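## Task

Get the glue stick standing upright on the desk, resting on either of its two ends, then open the hand and pull the arm away. If the stick topples or is left leaning, the task fails. It only counts if the stick stays up with no part of the robot supporting it at the end.

## Robot and tools

Robot: a wheeled base with a vertical column, a tiltable head, and two six-joint arms (left and right), each ending in a two-finger gripper. Folded, it measures 0.73 m long, 0.62 m wide and 1.88 m tall, with its front 0.40 m ahead of the column. The base can only drive straight or turn in place; it cannot move sideways. Hands cannot reach the floor (lowest about 0.47 m up). Reach is about 1 m from a shoulder, and each shoulder is 0.12 m ahead of the column and 1.46 m up.

Frames: the base frame has its origin on the floor under the column, midway between the drive wheels, with x forward, y left and z up. left_hand and right_hand are reported in this frame as the point where the fingers join; the fingertips sit 8 mm past it. The hand's z axis runs along the fingers and its y axis along the opening direction. Odometry is the base frame as it was when the scene began, and it is computed from wheel turns only, so slipping corrupts it. If turned_by_wheels and turned_by_imu disagree by more than about 4 % and by at least 0.05 rad, the base bumped something or slipped.

execute_actions: argument actions is a list holding one action, or no action (an empty list just returns state and pictures). An action may contain base, joints, speeds. base holds one command: translate_m (metres, relative drive; positive is forward, range -3 to 3) or rotate_rad (radians, relative turn; positive is counter-clockwise seen from above, range -3.2 to 3.2). joints is a map from joint name to an absolute target. The names are head_tilt_rad (-0.61 to 1.308; positive tilts down), then for each side left_ or right_ followed by joint1_rad (-2.879 to 2.879), joint2_rad (0 to 3.141), joint3_rad (0 to 3.019), joint4_rad (-1.692 to 1.57), joint5_rad (-1.57 to 1.57; positive swings the hand toward the robot's right), joint6_rad (-2.094 to 2.094; hand roll), and gripper_m (fingertip gap in metres, 0 to 0.093). speeds can cap translate_m (0.05 to 0.8 m/s) or rotate_rad (0.1 to 1 rad/s) for that one action. It does not slow the arms. cameras picks which pictures come back: cam_head_left, cam_head_right, cam_left_wrist, cam_right_wrist, nav_camera or all; leaving it out means all, and [] means none. Any unknown key or out-of-range number rejects the whole call with no motion. Base moves longer than 8.667 s, and any action longer than 15 s, are refused.

Arm geometry, roughly: with joint1 at -1.57 (left) or 1.57 (right) and joints 5 and 6 at 0, the arm lies in a forward-pointing vertical plane 0.23 m to the side of the column. Let a = j2 - 0.35, b = 1.05 + j2 - j3, c = b - j4. The hand point is then 0.12 + 0.39 sin a + 0.38 cos b + 0.25 cos c ahead and 1.46 + 0.39 cos a - 0.38 sin b - 0.25 sin c up. When c = 1.57 the fingers point straight down. For example, j2, j3, j4 = 0.93, 0.78, 0.14 gives about 0.60 m ahead and 1.21 m up. The real hand tends to end up to about 5 cm lower and nearer the column than this, so trust the reported hand position.

wait: seconds from 0 to 10. It sends no new command and returns the same state and pictures. zoom_image: camera plus region [x0, y0, x1, y1] in pixels of that camera's latest full picture, at most 504 by 504. finished_scene: scene is the number of the scene to close. It cannot be undone, and its result says whether the goal was met.

Result lines: base_status and joint_status give how each commanded motion ended. done means within tolerance. off_target means it stopped short and may still be pushing. time_out means an arm was blocked, and it keeps pushing toward a nearby target. contact_stop comes only from the base, when a wheel stalls. not_followed, or the message joint command not followed with a cause line, means a safety check held back the arm's targets, usually because it would come too near the other arm, the body, or an object. To clear it, move the joints involved at least 0.05 rad back the way they came, or move the other arm away. on_its_own lists what was not commanded in this call; its held at value is a target, not a position. motor_effort shows only the two wheel motors, as percent, with the peak in brackets. wheel_motors_off is 1 after a hard push lasting about 3 s, which cuts the wheels for 2 s. base_tilt is in degrees. Motor temperatures are listed per arm. A MOTOR HOT line appears from 85 °C, and at 100 °C the arm drops whatever it holds.

Gripping: the fingers are 7 cm long and the body behind them is 10 cm wide. To grasp, command a gap smaller than the object; off_target is then normal. If the reported gap stays at least 0.002 m above the target, something is held. Targets within about 0.03 rad of the current reading (0.08 rad for joints 2 and 3) may not move at all. Approach contacts in steps of about 0.05 rad, counted from your previous target.

Cameras: the head cameras look ahead and down by about head_tilt_rad. The wrist cameras sit 0.10 m behind the fingertips and look along the fingers, angled 0.62 rad toward the hand's +x; the closed fingertips are at the image centre. nav_camera is low on the front of the base.

Avoid: knocking the objects over or dropping them, leaving them leaning, arms colliding or pressing on each other (that can end the run), driving the column into the desk edge (after contact_stop, back off 0.05 m before turning), and long hard pushing that overheats motors. To relieve a blocked arm, send its reported positions back as targets. Let go and move clear before finishing.

Each tool is called after "Emit:" as name([rows], argument=value, ...), one row to a line, values as JSON.

## Session

I'll start by looking at the current state and camera images.

Emit:
execute_actions(actions=[])

Scene clock: 0.00 s.
Motor temperatures (°C, as the motors report them): left_arm=[31 29 27 29 28 28] | right_arm=[30 30 31 31 30 29]
base_odometry: x=+0.000 y=+0.000 heading=+0.000 (m, m, rad; odometry frame)
turned_by_wheels: +0.000 (rad since the last result)
turned_by_imu: +0.000 (rad since the last result)
base_tilt: forward=-0.2 right=+0.2 (deg)
base_status: not commanded
joint_positions: head_tilt_rad=+0.879 left_joint1_rad=-1.557 left_joint2_rad=+0.904 left_joint3_rad=+0.437 left_joint4_rad=-0.963 left_joint5_rad=+0.048 left_joint6_rad=+0.012 left_gripper_m=+0.095 right_joint1_rad=+1.601 right_joint2_rad=+0.860 right_joint3_rad=+0.368 right_joint4_rad=-0.910 right_joint5_rad=+0.030 right_joint6_rad=+0.081 right_gripper_m=+0.095
joint_status: not commanded
wheel_motors_off: 0
motor_effort: left_wheel=+2 right_wheel=+2 (%)
left_hand: x=+0.1559 y=+0.2191 z=+1.2499 quat_wxyz=(+0.437, +0.011, -0.899, +0.021) (m; base frame)
right_hand: x=+0.1361 y=-0.2244 z=+1.2526 quat_wxyz=(+0.424, -0.018, -0.905, +0.022) (m; base frame)
pictures: cam_head_left, cam_head_right, cam_left_wrist, cam_right_wrist, nav_camera
Images, in order (width x height): cam_head_left 896x504, cam_head_right 896x504, cam_left_wrist 616x616, cam_right_wrist 616x616, nav_camera 896x504.

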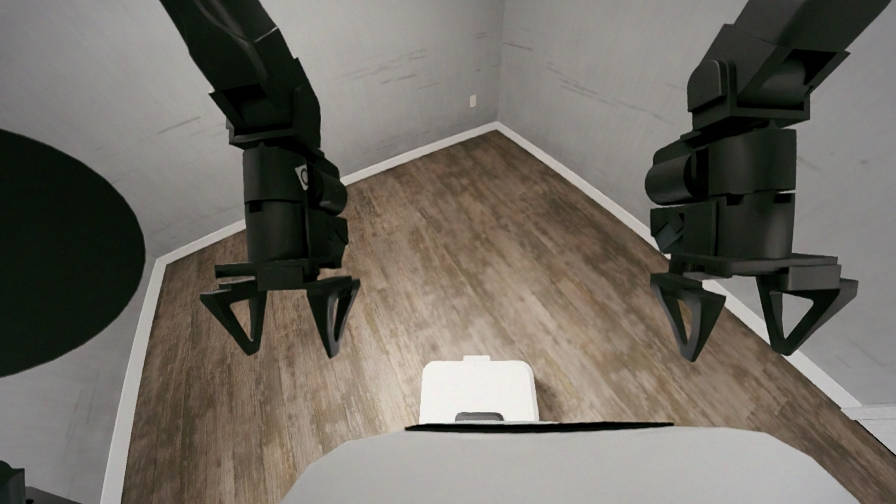

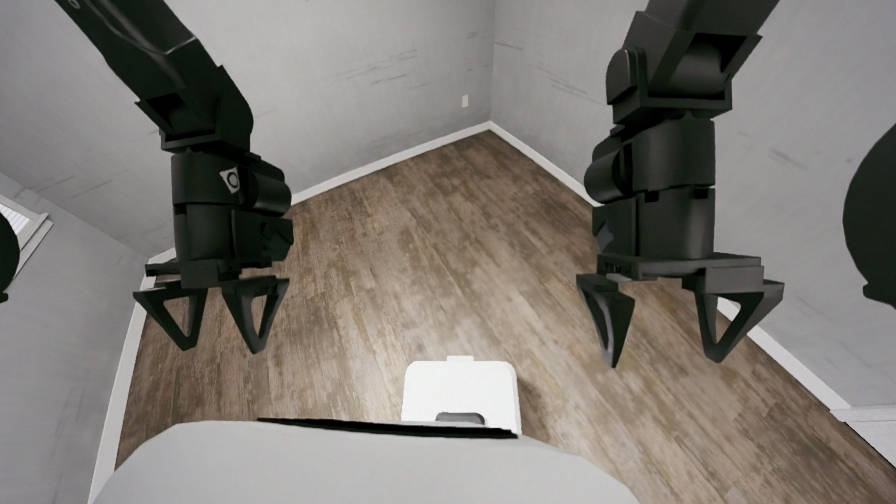

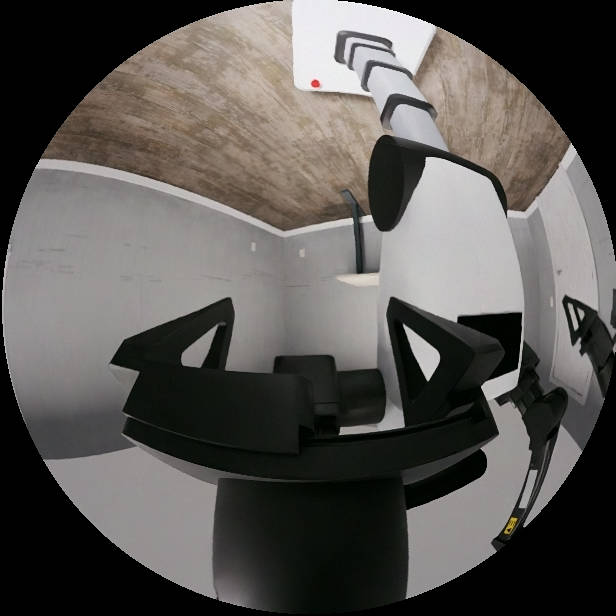

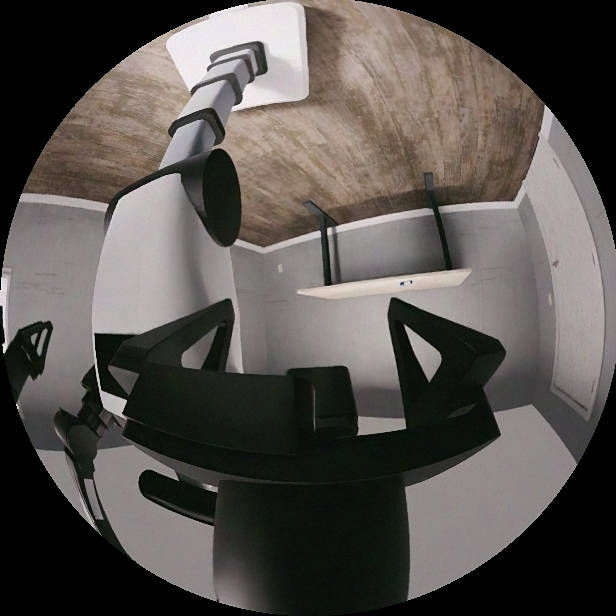

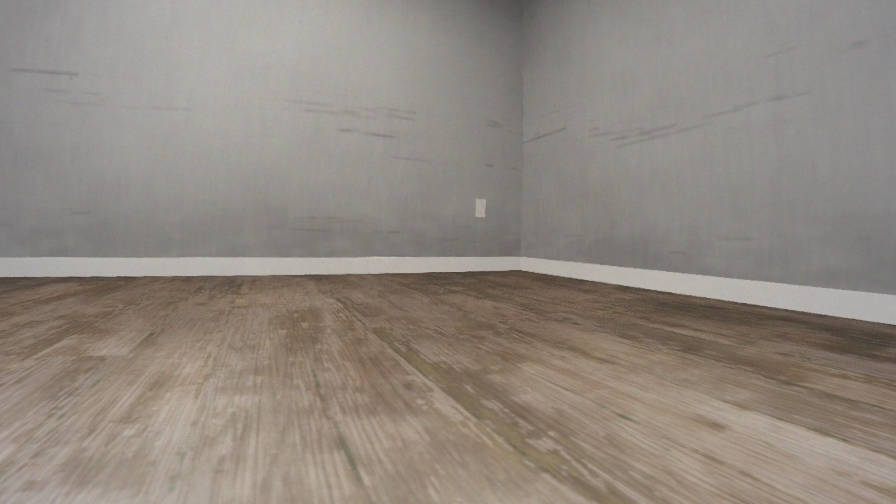

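Emit:
zoom_image(camera="cam_right_wrist", region=[280, 160, 500, 320])

Emit:
zoom_image(camera="cam_left_wrist", region=[240, 160, 460, 320])

Region (280, 160, 500, 320) of cam_right_wrist's 616x616 image, scaled by 2.291, with more detail than that image has; it fills the top 367 rows of this view, and the rest is white.

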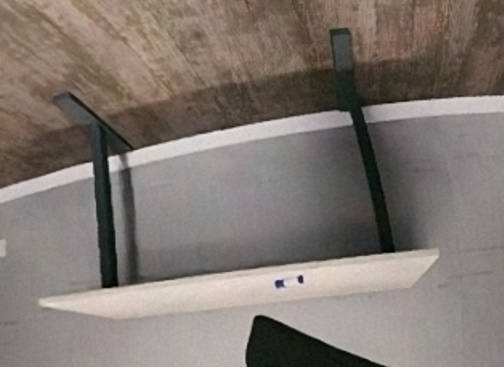

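Region (240, 160, 460, 320) of cam_left_wrist's 616x616 image, scaled by 2.291, with more detail than that image has; it fills the top 367 rows of this view, and the rest is white.

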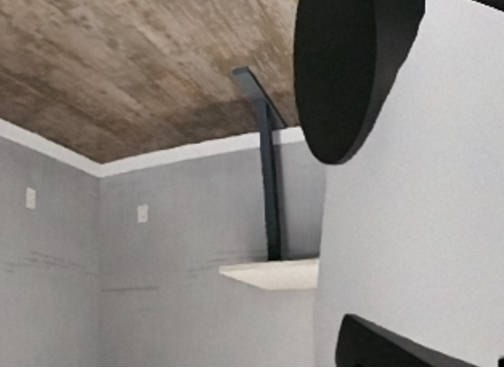

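Emit:
execute_actions([
  {"base": {"rotate_rad": -2.6}, "joints": {"head_tilt_rad": 0.45}},
], cameras=["cam_head_left", "cam_head_right", "nav_camera"])

Scene clock: 36.60 s.
Motor temperatures (°C, as the motors report them): left_arm=[31 30 27 29 28 28] | right_arm=[30 31 31 31 30 29]
base_odometry: x=+0.000 y=+0.000 heading=-2.599 (m, m, rad; odometry frame)
turned_by_wheels: -2.599 (rad since the last result)
turned_by_imu: -2.603 (rad since the last result)
base_tilt: forward=-0.3 right=+0.2 (deg)
base_status: done
joint_positions: head_tilt_rad=+0.469 left_joint1_rad=-1.557 left_joint2_rad=+0.904 left_joint3_rad=+0.437 left_joint4_rad=-0.963 left_joint5_rad=+0.048 left_joint6_rad=+0.012 left_gripper_m=+0.095 right_joint1_rad=+1.601 right_joint2_rad=+0.860 right_joint3_rad=+0.368 right_joint4_rad=-0.910 right_joint5_rad=+0.030 right_joint6_rad=+0.081 right_gripper_m=+0.095
joint_status: all done
wheel_motors_off: 0
motor_effort: left_wheel=+6(33) right_wheel=-5(47) (%)
left_hand: x=+0.1559 y=+0.2191 z=+1.2499 quat_wxyz=(+0.437, +0.011, -0.899, +0.021) (m; base frame)
right_hand: x=+0.1361 y=-0.2244 z=+1.2526 quat_wxyz=(+0.424, -0.018, -0.905, +0.022) (m; base frame)
pictures: cam_head_left, cam_head_right, nav_camera
Images, in order (width x height): cam_head_left 896x504, cam_head_right 896x504, nav_camera 896x504.

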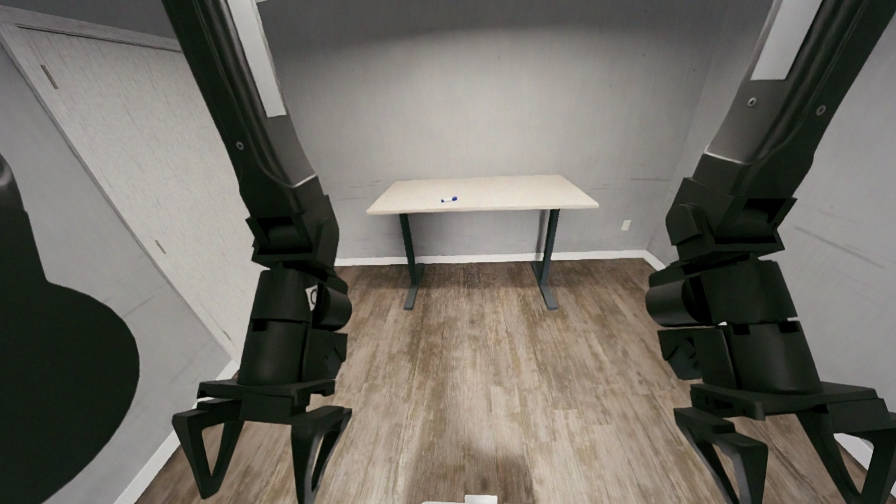

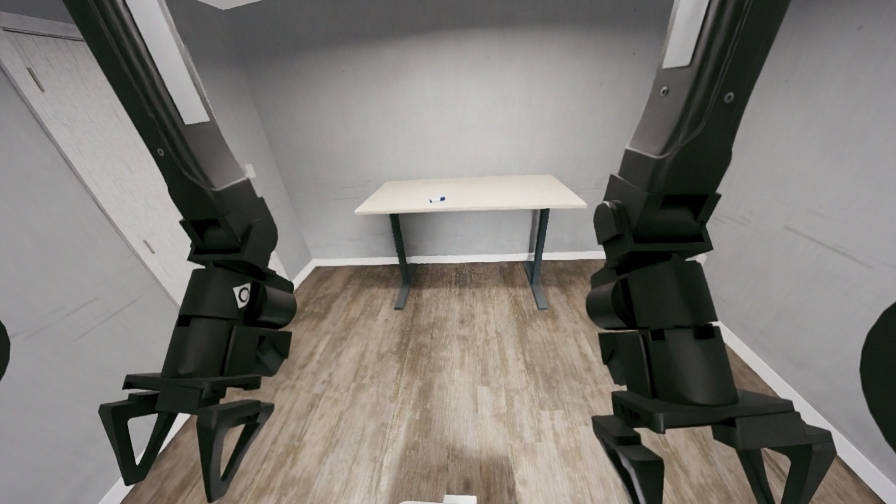

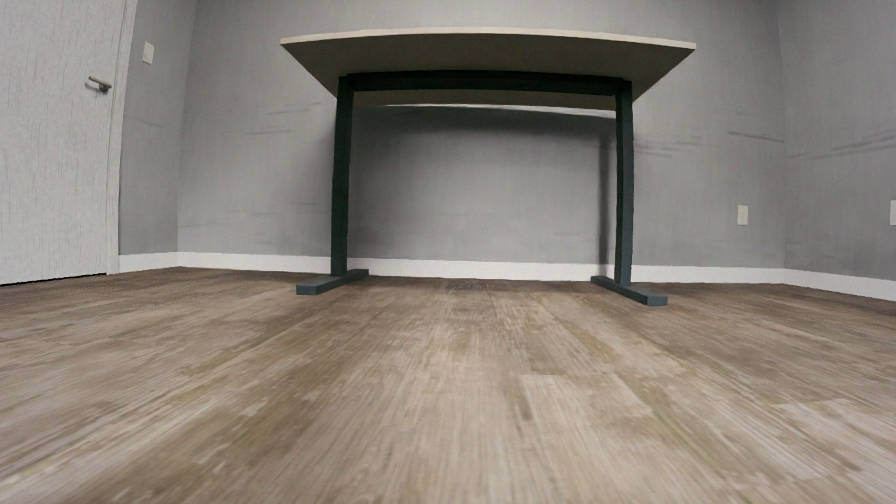

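Emit:
zoom_image(camera="cam_head_left", region=[360, 160, 610, 240])

Emit:
zoom_image(camera="cam_head_right", region=[400, 180, 480, 220])

Region (360, 160, 610, 240) of cam_head_left's 896x504 image, scaled by 2.016, with more detail than that image has; it fills the top 161 rows of this view, and the rest is white.

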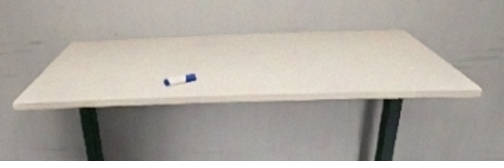

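Region (400, 180, 480, 220) of cam_head_right's 896x504 image, scaled by 6.300, with more detail than that image has.

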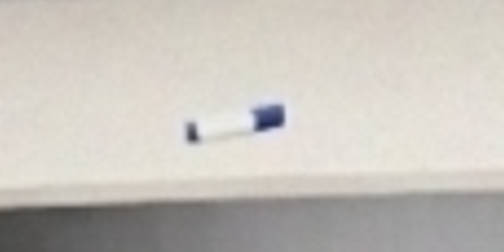

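Emit:
execute_actions([
  {"base": {"translate_m": 0.9}, "joints": {"head_tilt_rad": 0.7, "left_joint1_rad": -1.57, "left_joint2_rad": 1.125, "left_joint3_rad": 1.18, "left_joint4_rad": -0.577, "left_joint5_rad": 0.0, "left_joint6_rad": 0.9}},
])

Scene clock: 159.70 s.
Motor temperatures (°C, as the motors report them): left_arm=[31 31 28 29 28 28] | right_arm=[30 31 31 31 30 29]
base_odometry: x=-0.771 y=-0.464 heading=-2.599 (m, m, rad; odometry frame)
turned_by_wheels: +0.000 (rad since the last result)
turned_by_imu: +0.003 (rad since the last result)
base_tilt: forward=-0.2 right=+0.1 (deg)
base_status: done
joint_positions: head_tilt_rad=+0.703 left_joint1_rad=-1.558 left_joint2_rad=+1.129 left_joint3_rad=+1.165 left_joint4_rad=-0.578 left_joint5_rad=+0.001 left_joint6_rad=+0.892 left_gripper_m=+0.095 right_joint1_rad=+1.601 right_joint2_rad=+0.859 right_joint3_rad=+0.371 right_joint4_rad=-0.910 right_joint5_rad=+0.030 right_joint6_rad=+0.081 right_gripper_m=+0.095
joint_status: all done
wheel_motors_off: 0
motor_effort: left_wheel=+2(51) right_wheel=+0(59) (%)
left_hand: x=+0.5935 y=+0.2310 z=+1.1594 quat_wxyz=(+0.010, -0.428, -0.904, +0.000) (m; base frame)
right_hand: x=+0.1376 y=-0.2244 z=+1.2522 quat_wxyz=(+0.423, -0.018, -0.906, +0.022) (m; base frame)
pictures: cam_head_left, cam_head_right, cam_left_wrist, cam_right_wrist, nav_camera
Images, in order (width x height): cam_head_left 896x504, cam_head_right 896x504, cam_left_wrist 616x616, cam_right_wrist 616x616, nav_camera 896x504.

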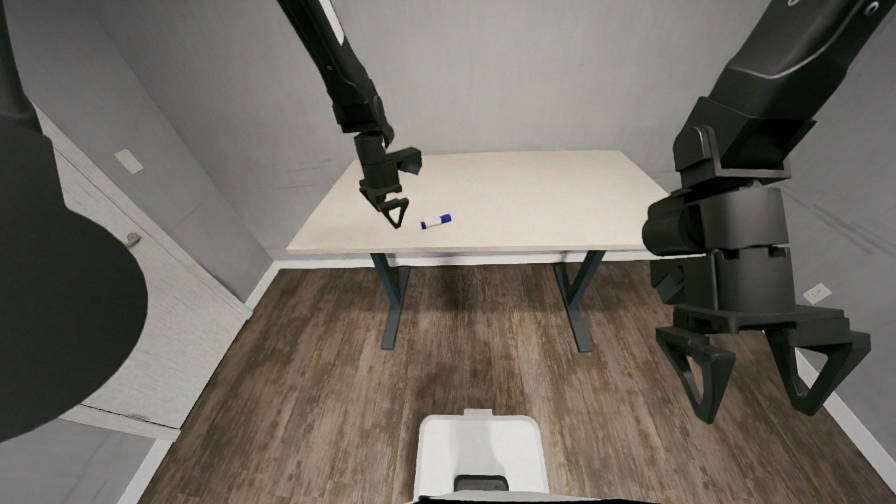

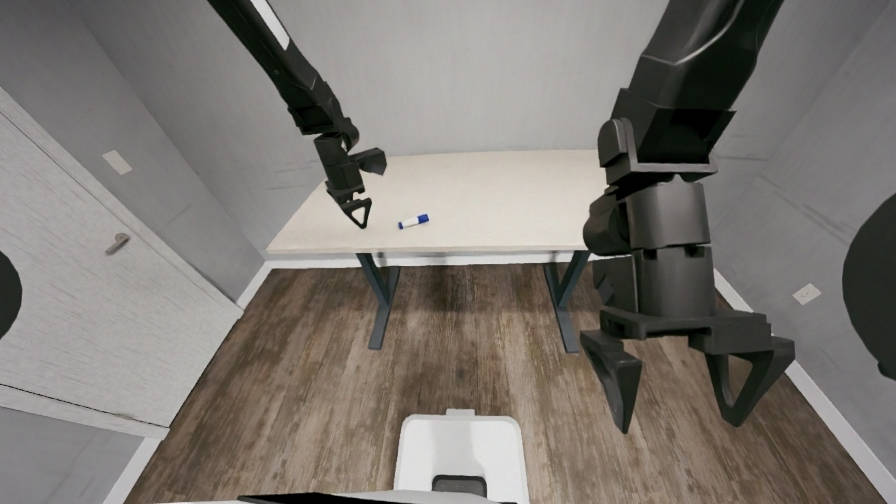

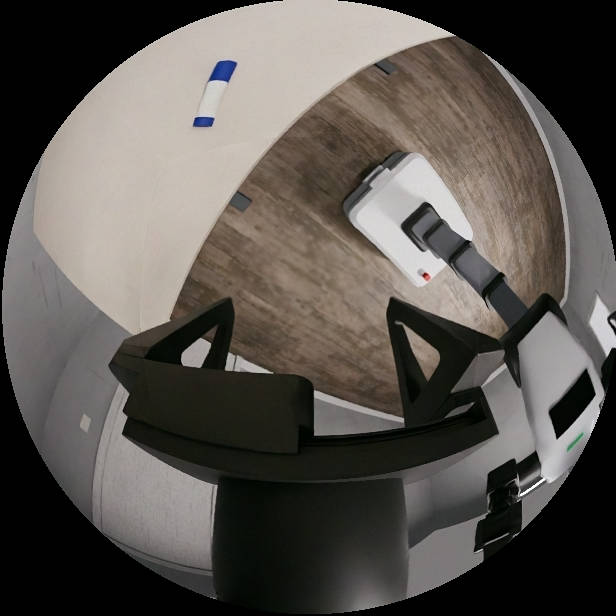

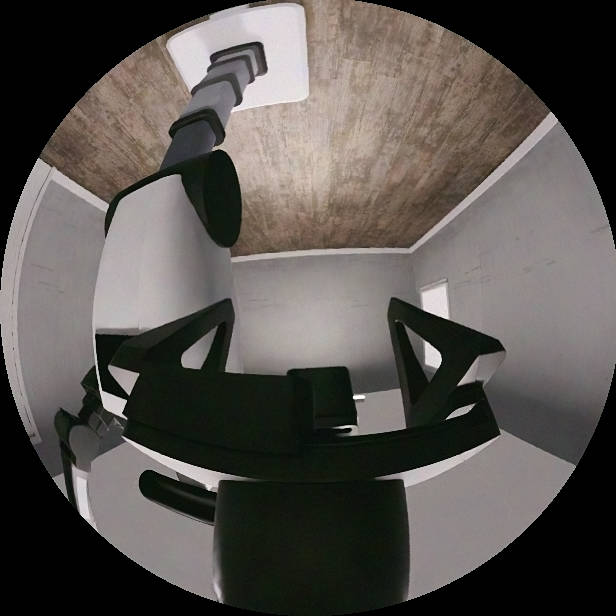

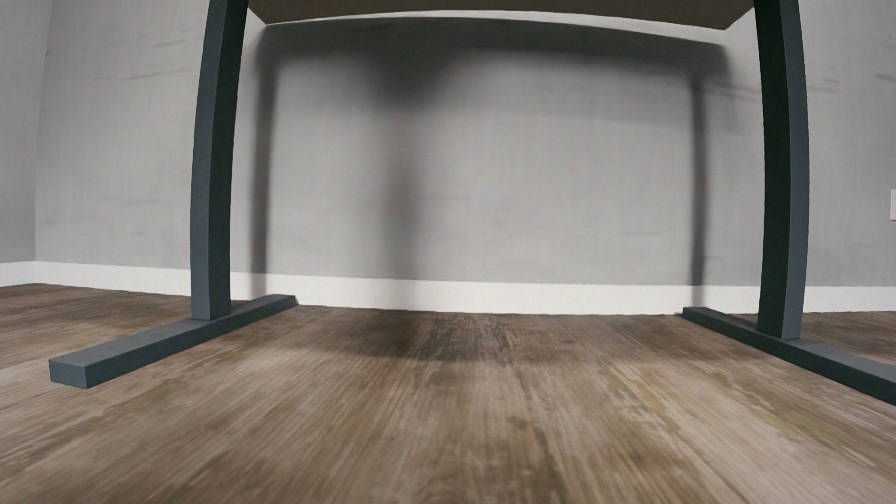

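Emit:
zoom_image(camera="cam_left_wrist", region=[150, 30, 290, 150])

Emit:
zoom_image(camera="cam_head_left", region=[270, 130, 510, 280])

Emit:
zoom_image(camera="cam_head_right", region=[250, 130, 490, 280])

Region (150, 30, 290, 150) of cam_left_wrist's 616x616 image, scaled by 3.600, with more detail than that image has; it fills the top 432 rows of this view, and the rest is white.

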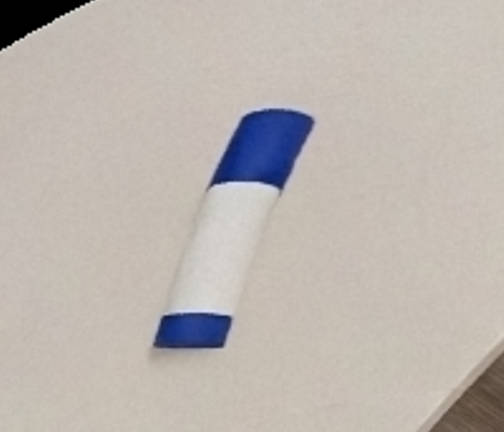

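Region (270, 130, 510, 280) of cam_head_left's 896x504 image, scaled by 2.100, with more detail than that image has; it fills the top 315 rows of this view, and the rest is white.

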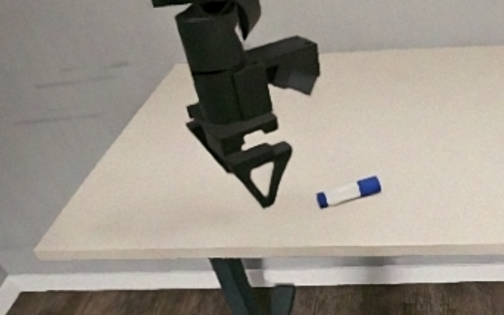

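Region (250, 130, 490, 280) of cam_head_right's 896x504 image, scaled by 2.100, with more detail than that image has; it fills the top 315 rows of this view, and the rest is white.

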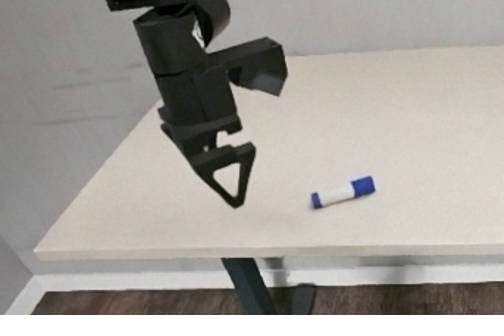

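Emit:
execute_actions([
  {"base": {"rotate_rad": -0.112}, "joints": {"left_joint2_rad": 1.35, "left_joint3_rad": 1.988, "left_joint4_rad": -0.91, "left_joint6_rad": 1.03}},
], cameras=["cam_head_left", "cam_head_right", "cam_left_wrist"])

Scene clock: 271.57 s.
Motor temperatures (°C, as the motors report them): left_arm=[31 34 30 29 28 28] | right_arm=[30 31 31 31 30 29]
base_odometry: x=-0.771 y=-0.465 heading=-2.709 (m, m, rad; odometry frame)
turned_by_wheels: -0.110 (rad since the last result)
turned_by_imu: -0.107 (rad since the last result)
base_tilt: forward=-0.3 right=+0.1 (deg)
base_status: done
joint_positions: head_tilt_rad=+0.703 left_joint1_rad=-1.561 left_joint2_rad=+1.337 left_joint3_rad=+1.967 left_joint4_rad=-0.905 left_joint5_rad=+0.001 left_joint6_rad=+1.022 left_gripper_m=+0.095 right_joint1_rad=+1.601 right_joint2_rad=+0.859 right_joint3_rad=+0.370 right_joint4_rad=-0.910 right_joint5_rad=+0.030 right_joint6_rad=+0.081 right_gripper_m=+0.095
joint_status: all done
wheel_motors_off: 0
motor_effort: left_wheel=+1(43) right_wheel=-2(55) (%)
left_hand: x=+0.8552 y=+0.2297 z=+1.2740 quat_wxyz=(-0.106, -0.484, -0.866, -0.064) (m; base frame)
right_hand: x=+0.1374 y=-0.2244 z=+1.2522 quat_wxyz=(+0.423, -0.018, -0.906, +0.022) (m; base frame)
pictures: cam_head_left, cam_head_right, cam_left_wrist
Images, in order (width x height): cam_head_left 896x504, cam_head_right 896x504, cam_left_wrist 616x616.

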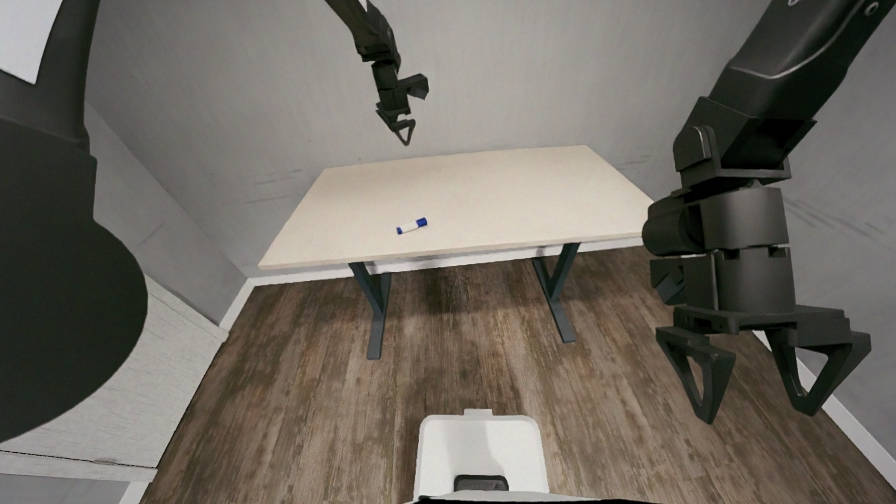

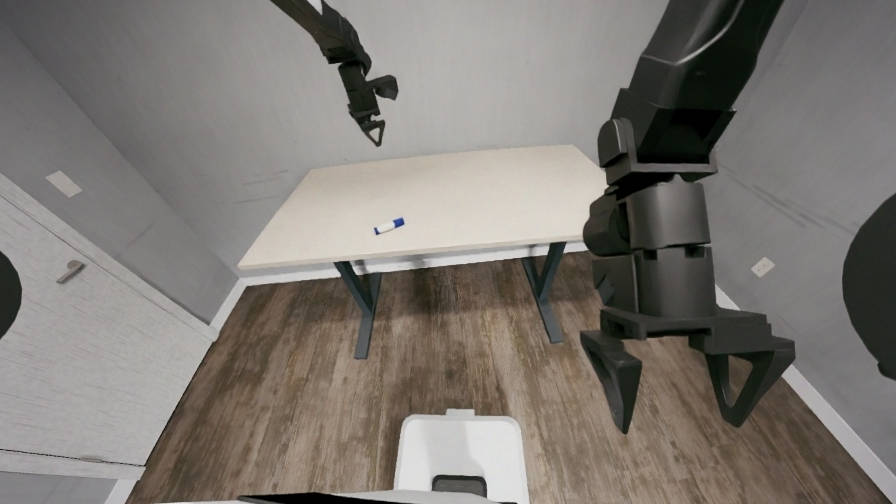

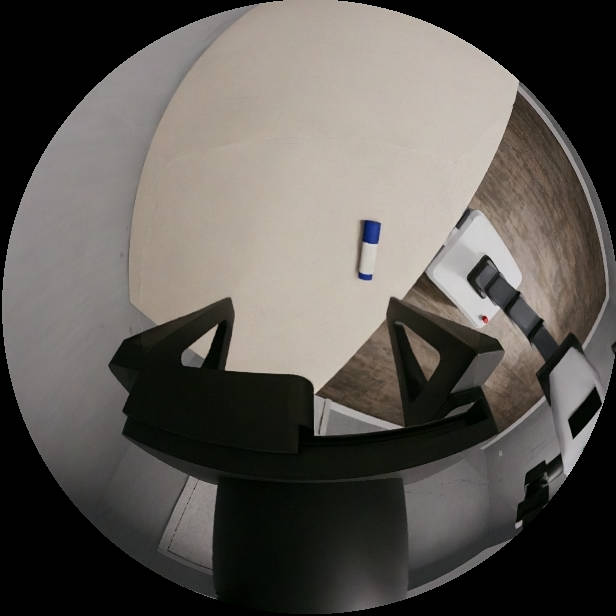

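Emit:
execute_actions([
  {"joints": {"left_joint2_rad": 1.57}},
], cameras=["cam_head_left", "cam_head_right", "cam_left_wrist"])

Scene clock: 286.07 s.
Motor temperatures (°C, as the motors report them): left_arm=[31 36 32 29 28 28] | right_arm=[30 31 31 31 30 29]
base_odometry: x=-0.771 y=-0.465 heading=-2.709 (m, m, rad; odometry frame)
turned_by_wheels: +0.000 (rad since the last result)
turned_by_imu: +0.001 (rad since the last result)
base_tilt: forward=-0.3 right=+0.2 (deg)
base_status: not commanded
joint_positions: head_tilt_rad=+0.703 left_joint1_rad=-1.561 left_joint2_rad=+1.591 left_joint3_rad=+1.967 left_joint4_rad=-0.905 left_joint5_rad=+0.001 left_joint6_rad=+1.022 left_gripper_m=+0.095 right_joint1_rad=+1.601 right_joint2_rad=+0.859 right_joint3_rad=+0.370 right_joint4_rad=-0.910 right_joint5_rad=+0.030 right_joint6_rad=+0.081 right_gripper_m=+0.095
joint_status: all done
wheel_motors_off: 0
motor_effort: left_wheel=+1(4) right_wheel=-2(2) (%)
left_hand: x=+0.7858 y=+0.2308 z=+1.0957 quat_wxyz=(+0.005, -0.487, -0.873, -0.002) (m; base frame)
right_hand: x=+0.1374 y=-0.2244 z=+1.2522 quat_wxyz=(+0.423, -0.018, -0.906, +0.022) (m; base frame)
pictures: cam_head_left, cam_head_right, cam_left_wrist
Images, in order (width x height): cam_head_left 896x504, cam_head_right 896x504, cam_left_wrist 616x616.

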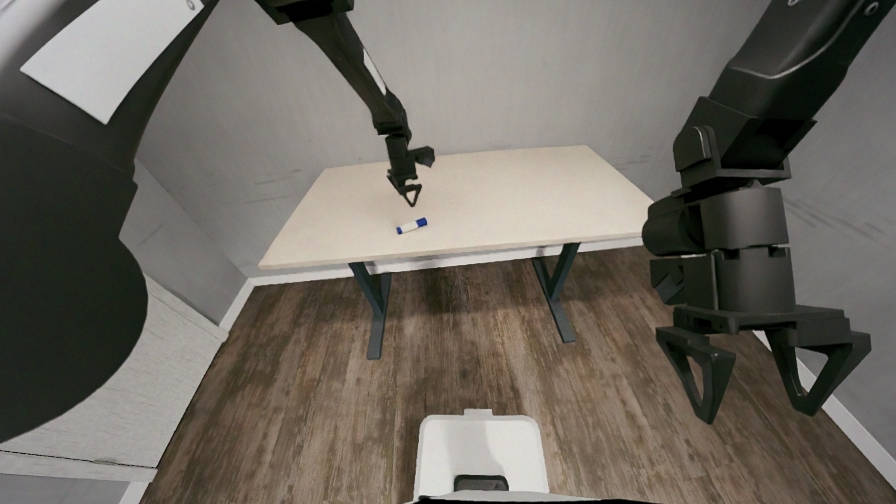

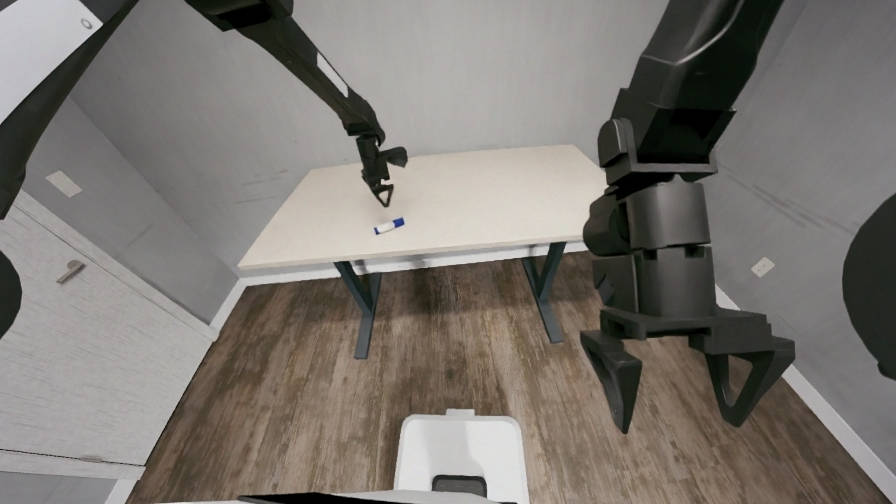

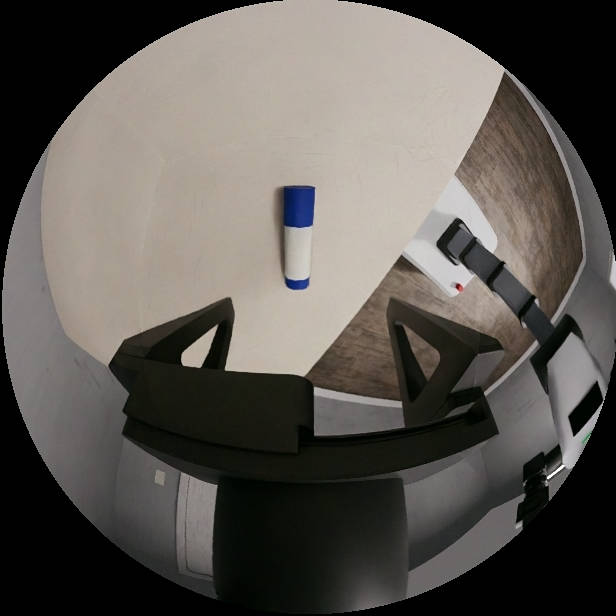

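Emit:
zoom_image(camera="cam_left_wrist", region=[200, 160, 420, 340])

Emit:
zoom_image(camera="cam_head_left", region=[340, 130, 500, 260])

Emit:
zoom_image(camera="cam_head_right", region=[320, 130, 480, 260])

Region (200, 160, 420, 340) of cam_left_wrist's 616x616 image, scaled by 2.291, with more detail than that image has; it fills the top 412 rows of this view, and the rest is white.

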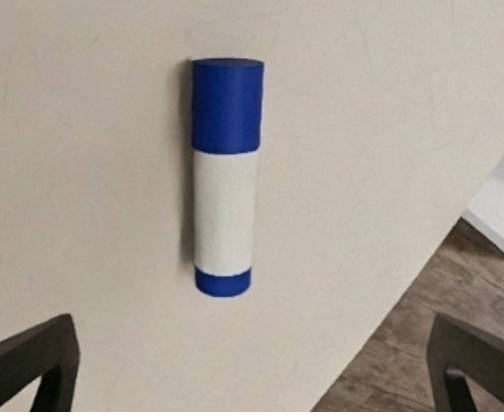

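Region (340, 130, 500, 260) of cam_head_left's 896x504 image, scaled by 3.150, with more detail than that image has; it fills the top 410 rows of this view, and the rest is white.

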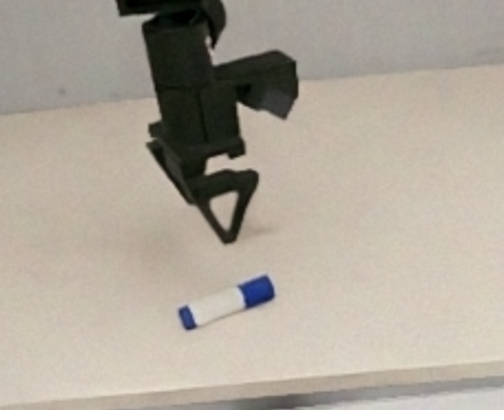

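Region (320, 130, 480, 260) of cam_head_right's 896x504 image, scaled by 3.150, with more detail than that image has; it fills the top 410 rows of this view, and the rest is white.

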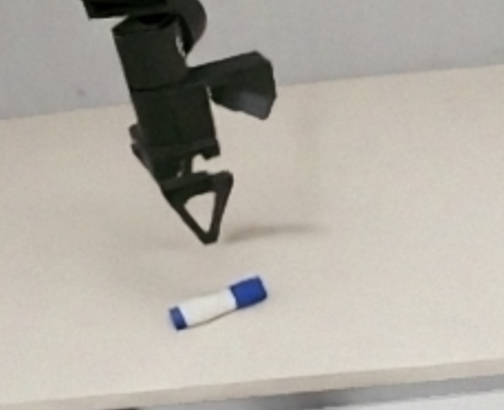

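Emit:
execute_actions([
  {"base": {"rotate_rad": -0.02}, "joints": {"left_joint3_rad": 2.13, "left_joint4_rad": -0.885}},
], cameras=["cam_left_wrist"])

Scene clock: 407.17 s.
Motor temperatures (°C, as the motors report them): left_arm=[31 41 33 29 28 28] | right_arm=[30 32 31 31 30 29]
base_odometry: x=-0.771 y=-0.465 heading=-2.727 (m, m, rad; odometry frame)
turned_by_wheels: -0.018 (rad since the last result)
turned_by_imu: -0.017 (rad since the last result)
base_tilt: forward=-0.3 right=+0.2 (deg)
base_status: done
joint_positions: head_tilt_rad=+0.703 left_joint1_rad=-1.567 left_joint2_rad=+1.570 left_joint3_rad=+2.104 left_joint4_rad=-0.891 left_joint5_rad=+0.000 left_joint6_rad=+1.022 left_gripper_m=+0.095 right_joint1_rad=+1.601 right_joint2_rad=+0.859 right_joint3_rad=+0.370 right_joint4_rad=-0.910 right_joint5_rad=+0.030 right_joint6_rad=+0.081 right_gripper_m=+0.095
joint_status: all done
wheel_motors_off: 0
motor_effort: left_wheel=+0(26) right_wheel=-1(64) (%)
left_hand: x=+0.8593 y=+0.2268 z=+1.1569 quat_wxyz=(-0.072, -0.487, -0.870, -0.042) (m; base frame)
right_hand: x=+0.1372 y=-0.2244 z=+1.2523 quat_wxyz=(+0.423, -0.018, -0.906, +0.022) (m; base frame)
pictures: cam_left_wrist
Images, in order (width x height): cam_left_wrist 616x616.

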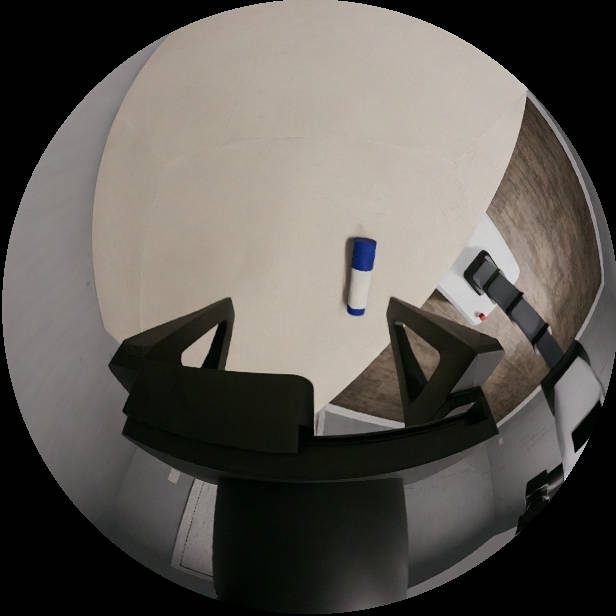

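Emit:
execute_actions([
  {"joints": {"left_joint2_rad": 1.745, "left_joint3_rad": 2.19, "left_joint4_rad": -0.945}},
], cameras=["cam_head_left", "cam_left_wrist"])

Scene clock: 428.70 s.
Motor temperatures (°C, as the motors report them): left_arm=[31 42 35 29 28 28] | right_arm=[30 32 31 31 30 29]
base_odometry: x=-0.771 y=-0.465 heading=-2.727 (m, m, rad; odometry frame)
turned_by_wheels: +0.000 (rad since the last result)
turned_by_imu: +0.001 (rad since the last result)
base_tilt: forward=-0.2 right=+0.1 (deg)
base_status: not commanded
joint_positions: head_tilt_rad=+0.703 left_joint1_rad=-1.567 left_joint2_rad=+1.761 left_joint3_rad=+2.172 left_joint4_rad=-0.939 left_joint5_rad=+0.000 left_joint6_rad=+1.022 left_gripper_m=+0.095 right_joint1_rad=+1.601 right_joint2_rad=+0.859 right_joint3_rad=+0.370 right_joint4_rad=-0.910 right_joint5_rad=+0.030 right_joint6_rad=+0.081 right_gripper_m=+0.095
joint_status: all done
wheel_motors_off: 0
motor_effort: left_wheel=+1(1) right_wheel=-2(2) (%)
left_hand: x=+0.8103 y=+0.2270 z=+1.0433 quat_wxyz=(+0.002, -0.488, -0.873, +0.000) (m; base frame)
right_hand: x=+0.1372 y=-0.2244 z=+1.2523 quat_wxyz=(+0.423, -0.018, -0.906, +0.022) (m; base frame)
pictures: cam_head_left, cam_left_wrist
Images, in order (width x height): cam_head_left 896x504, cam_left_wrist 616x616.

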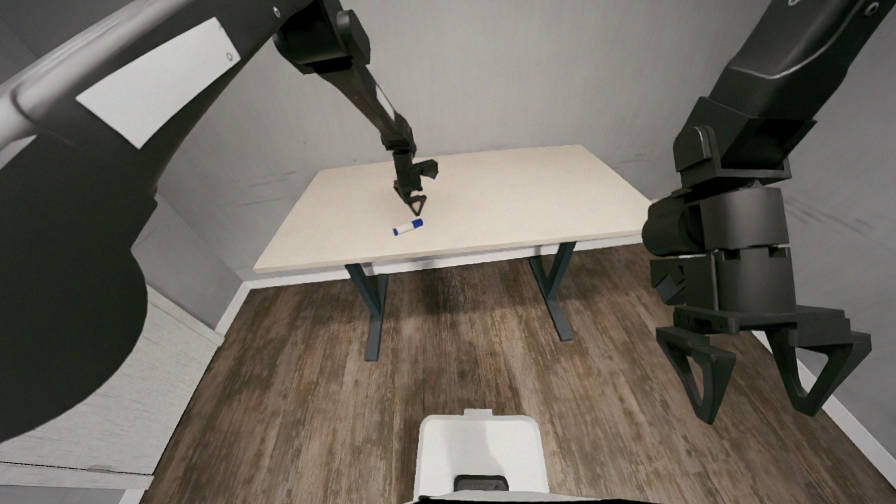

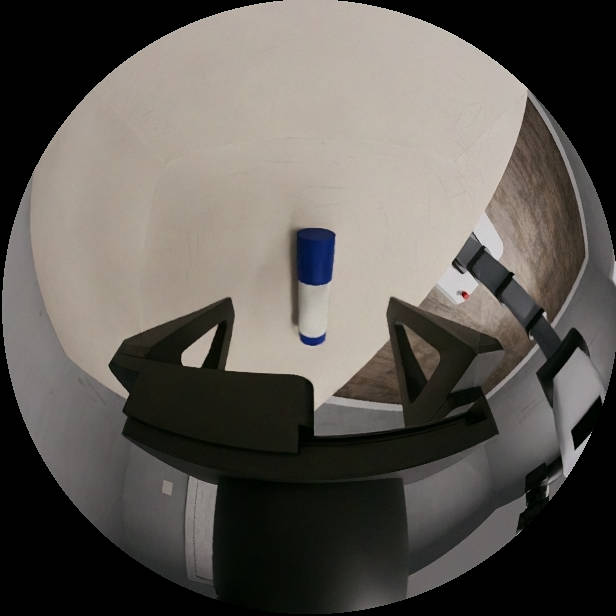

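Emit:
zoom_image(camera="cam_left_wrist", region=[200, 200, 420, 380])

Emit:
zoom_image(camera="cam_head_left", region=[350, 150, 490, 260])

Region (200, 200, 420, 380) of cam_left_wrist's 616x616 image, scaled by 2.291, with more detail than that image has; it fills the top 412 rows of this view, and the rest is white.

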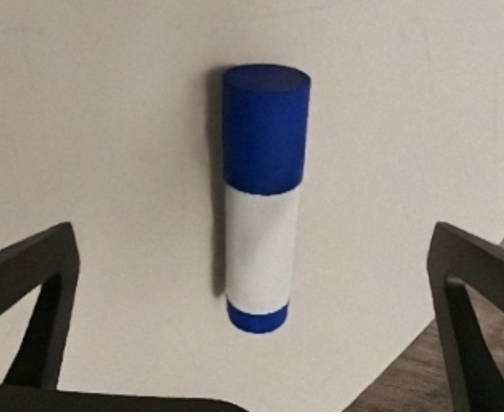

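Region (350, 150, 490, 260) of cam_head_left's 896x504 image, scaled by 3.600, with more detail than that image has; it fills the top 396 rows of this view, and the rest is white.

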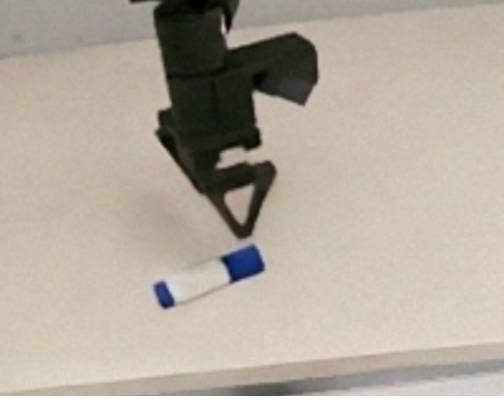

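Emit:
execute_actions([
  {"joints": {"left_joint2_rad": 1.89, "left_joint3_rad": 2.288, "left_joint4_rad": -0.9}},
], cameras=["cam_head_left", "cam_left_wrist"])

Scene clock: 474.40 s.
Motor temperatures (°C, as the motors report them): left_arm=[31 43 34 29 28 28] | right_arm=[30 32 31 31 30 29]
base_odometry: x=-0.771 y=-0.465 heading=-2.727 (m, m, rad; odometry frame)
turned_by_wheels: +0.000 (rad since the last result)
turned_by_imu: +0.001 (rad since the last result)
base_tilt: forward=-0.3 right=+0.1 (deg)
base_status: not commanded
joint_positions: head_tilt_rad=+0.703 left_joint1_rad=-1.567 left_joint2_rad=+1.883 left_joint3_rad=+2.266 left_joint4_rad=-0.905 left_joint5_rad=+0.000 left_joint6_rad=+1.022 left_gripper_m=+0.095 right_joint1_rad=+1.601 right_joint2_rad=+0.859 right_joint3_rad=+0.370 right_joint4_rad=-0.910 right_joint5_rad=+0.030 right_joint6_rad=+0.081 right_gripper_m=+0.095
joint_status: all done
wheel_motors_off: 0
motor_effort: left_wheel=+4(3) right_wheel=-2(2) (%)
left_hand: x=+0.8097 y=+0.2272 z=+0.9879 quat_wxyz=(+0.000, -0.488, -0.873, -0.002) (m; base frame)
right_hand: x=+0.1372 y=-0.2244 z=+1.2523 quat_wxyz=(+0.423, -0.018, -0.906, +0.022) (m; base frame)
pictures: cam_head_left, cam_left_wrist
Images, in order (width x height): cam_head_left 896x504, cam_left_wrist 616x616.

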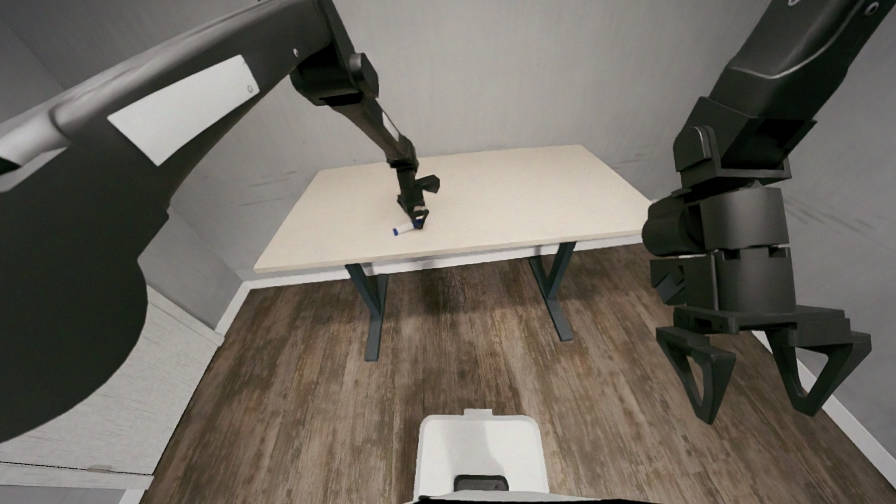

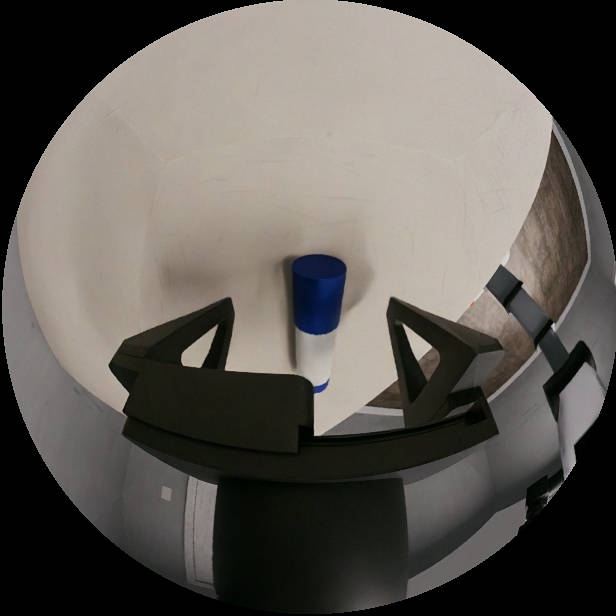

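Emit:
zoom_image(camera="cam_left_wrist", region=[180, 220, 440, 420])

Emit:
zoom_image(camera="cam_head_left", region=[360, 160, 480, 260])

Region (180, 220, 440, 420) of cam_left_wrist's 616x616 image, scaled by 1.938, with more detail than that image has; it fills the top 388 rows of this view, and the rest is white.

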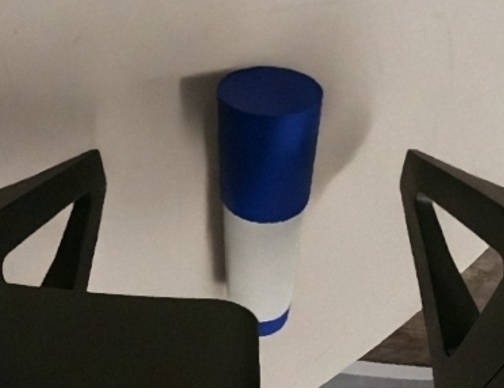

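Region (360, 160, 480, 260) of cam_head_left's 896x504 image, scaled by 4.200, with more detail than that image has.

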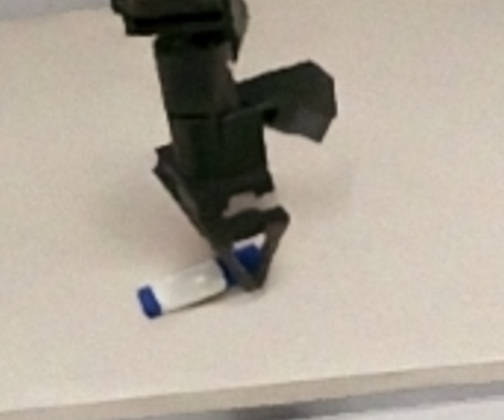

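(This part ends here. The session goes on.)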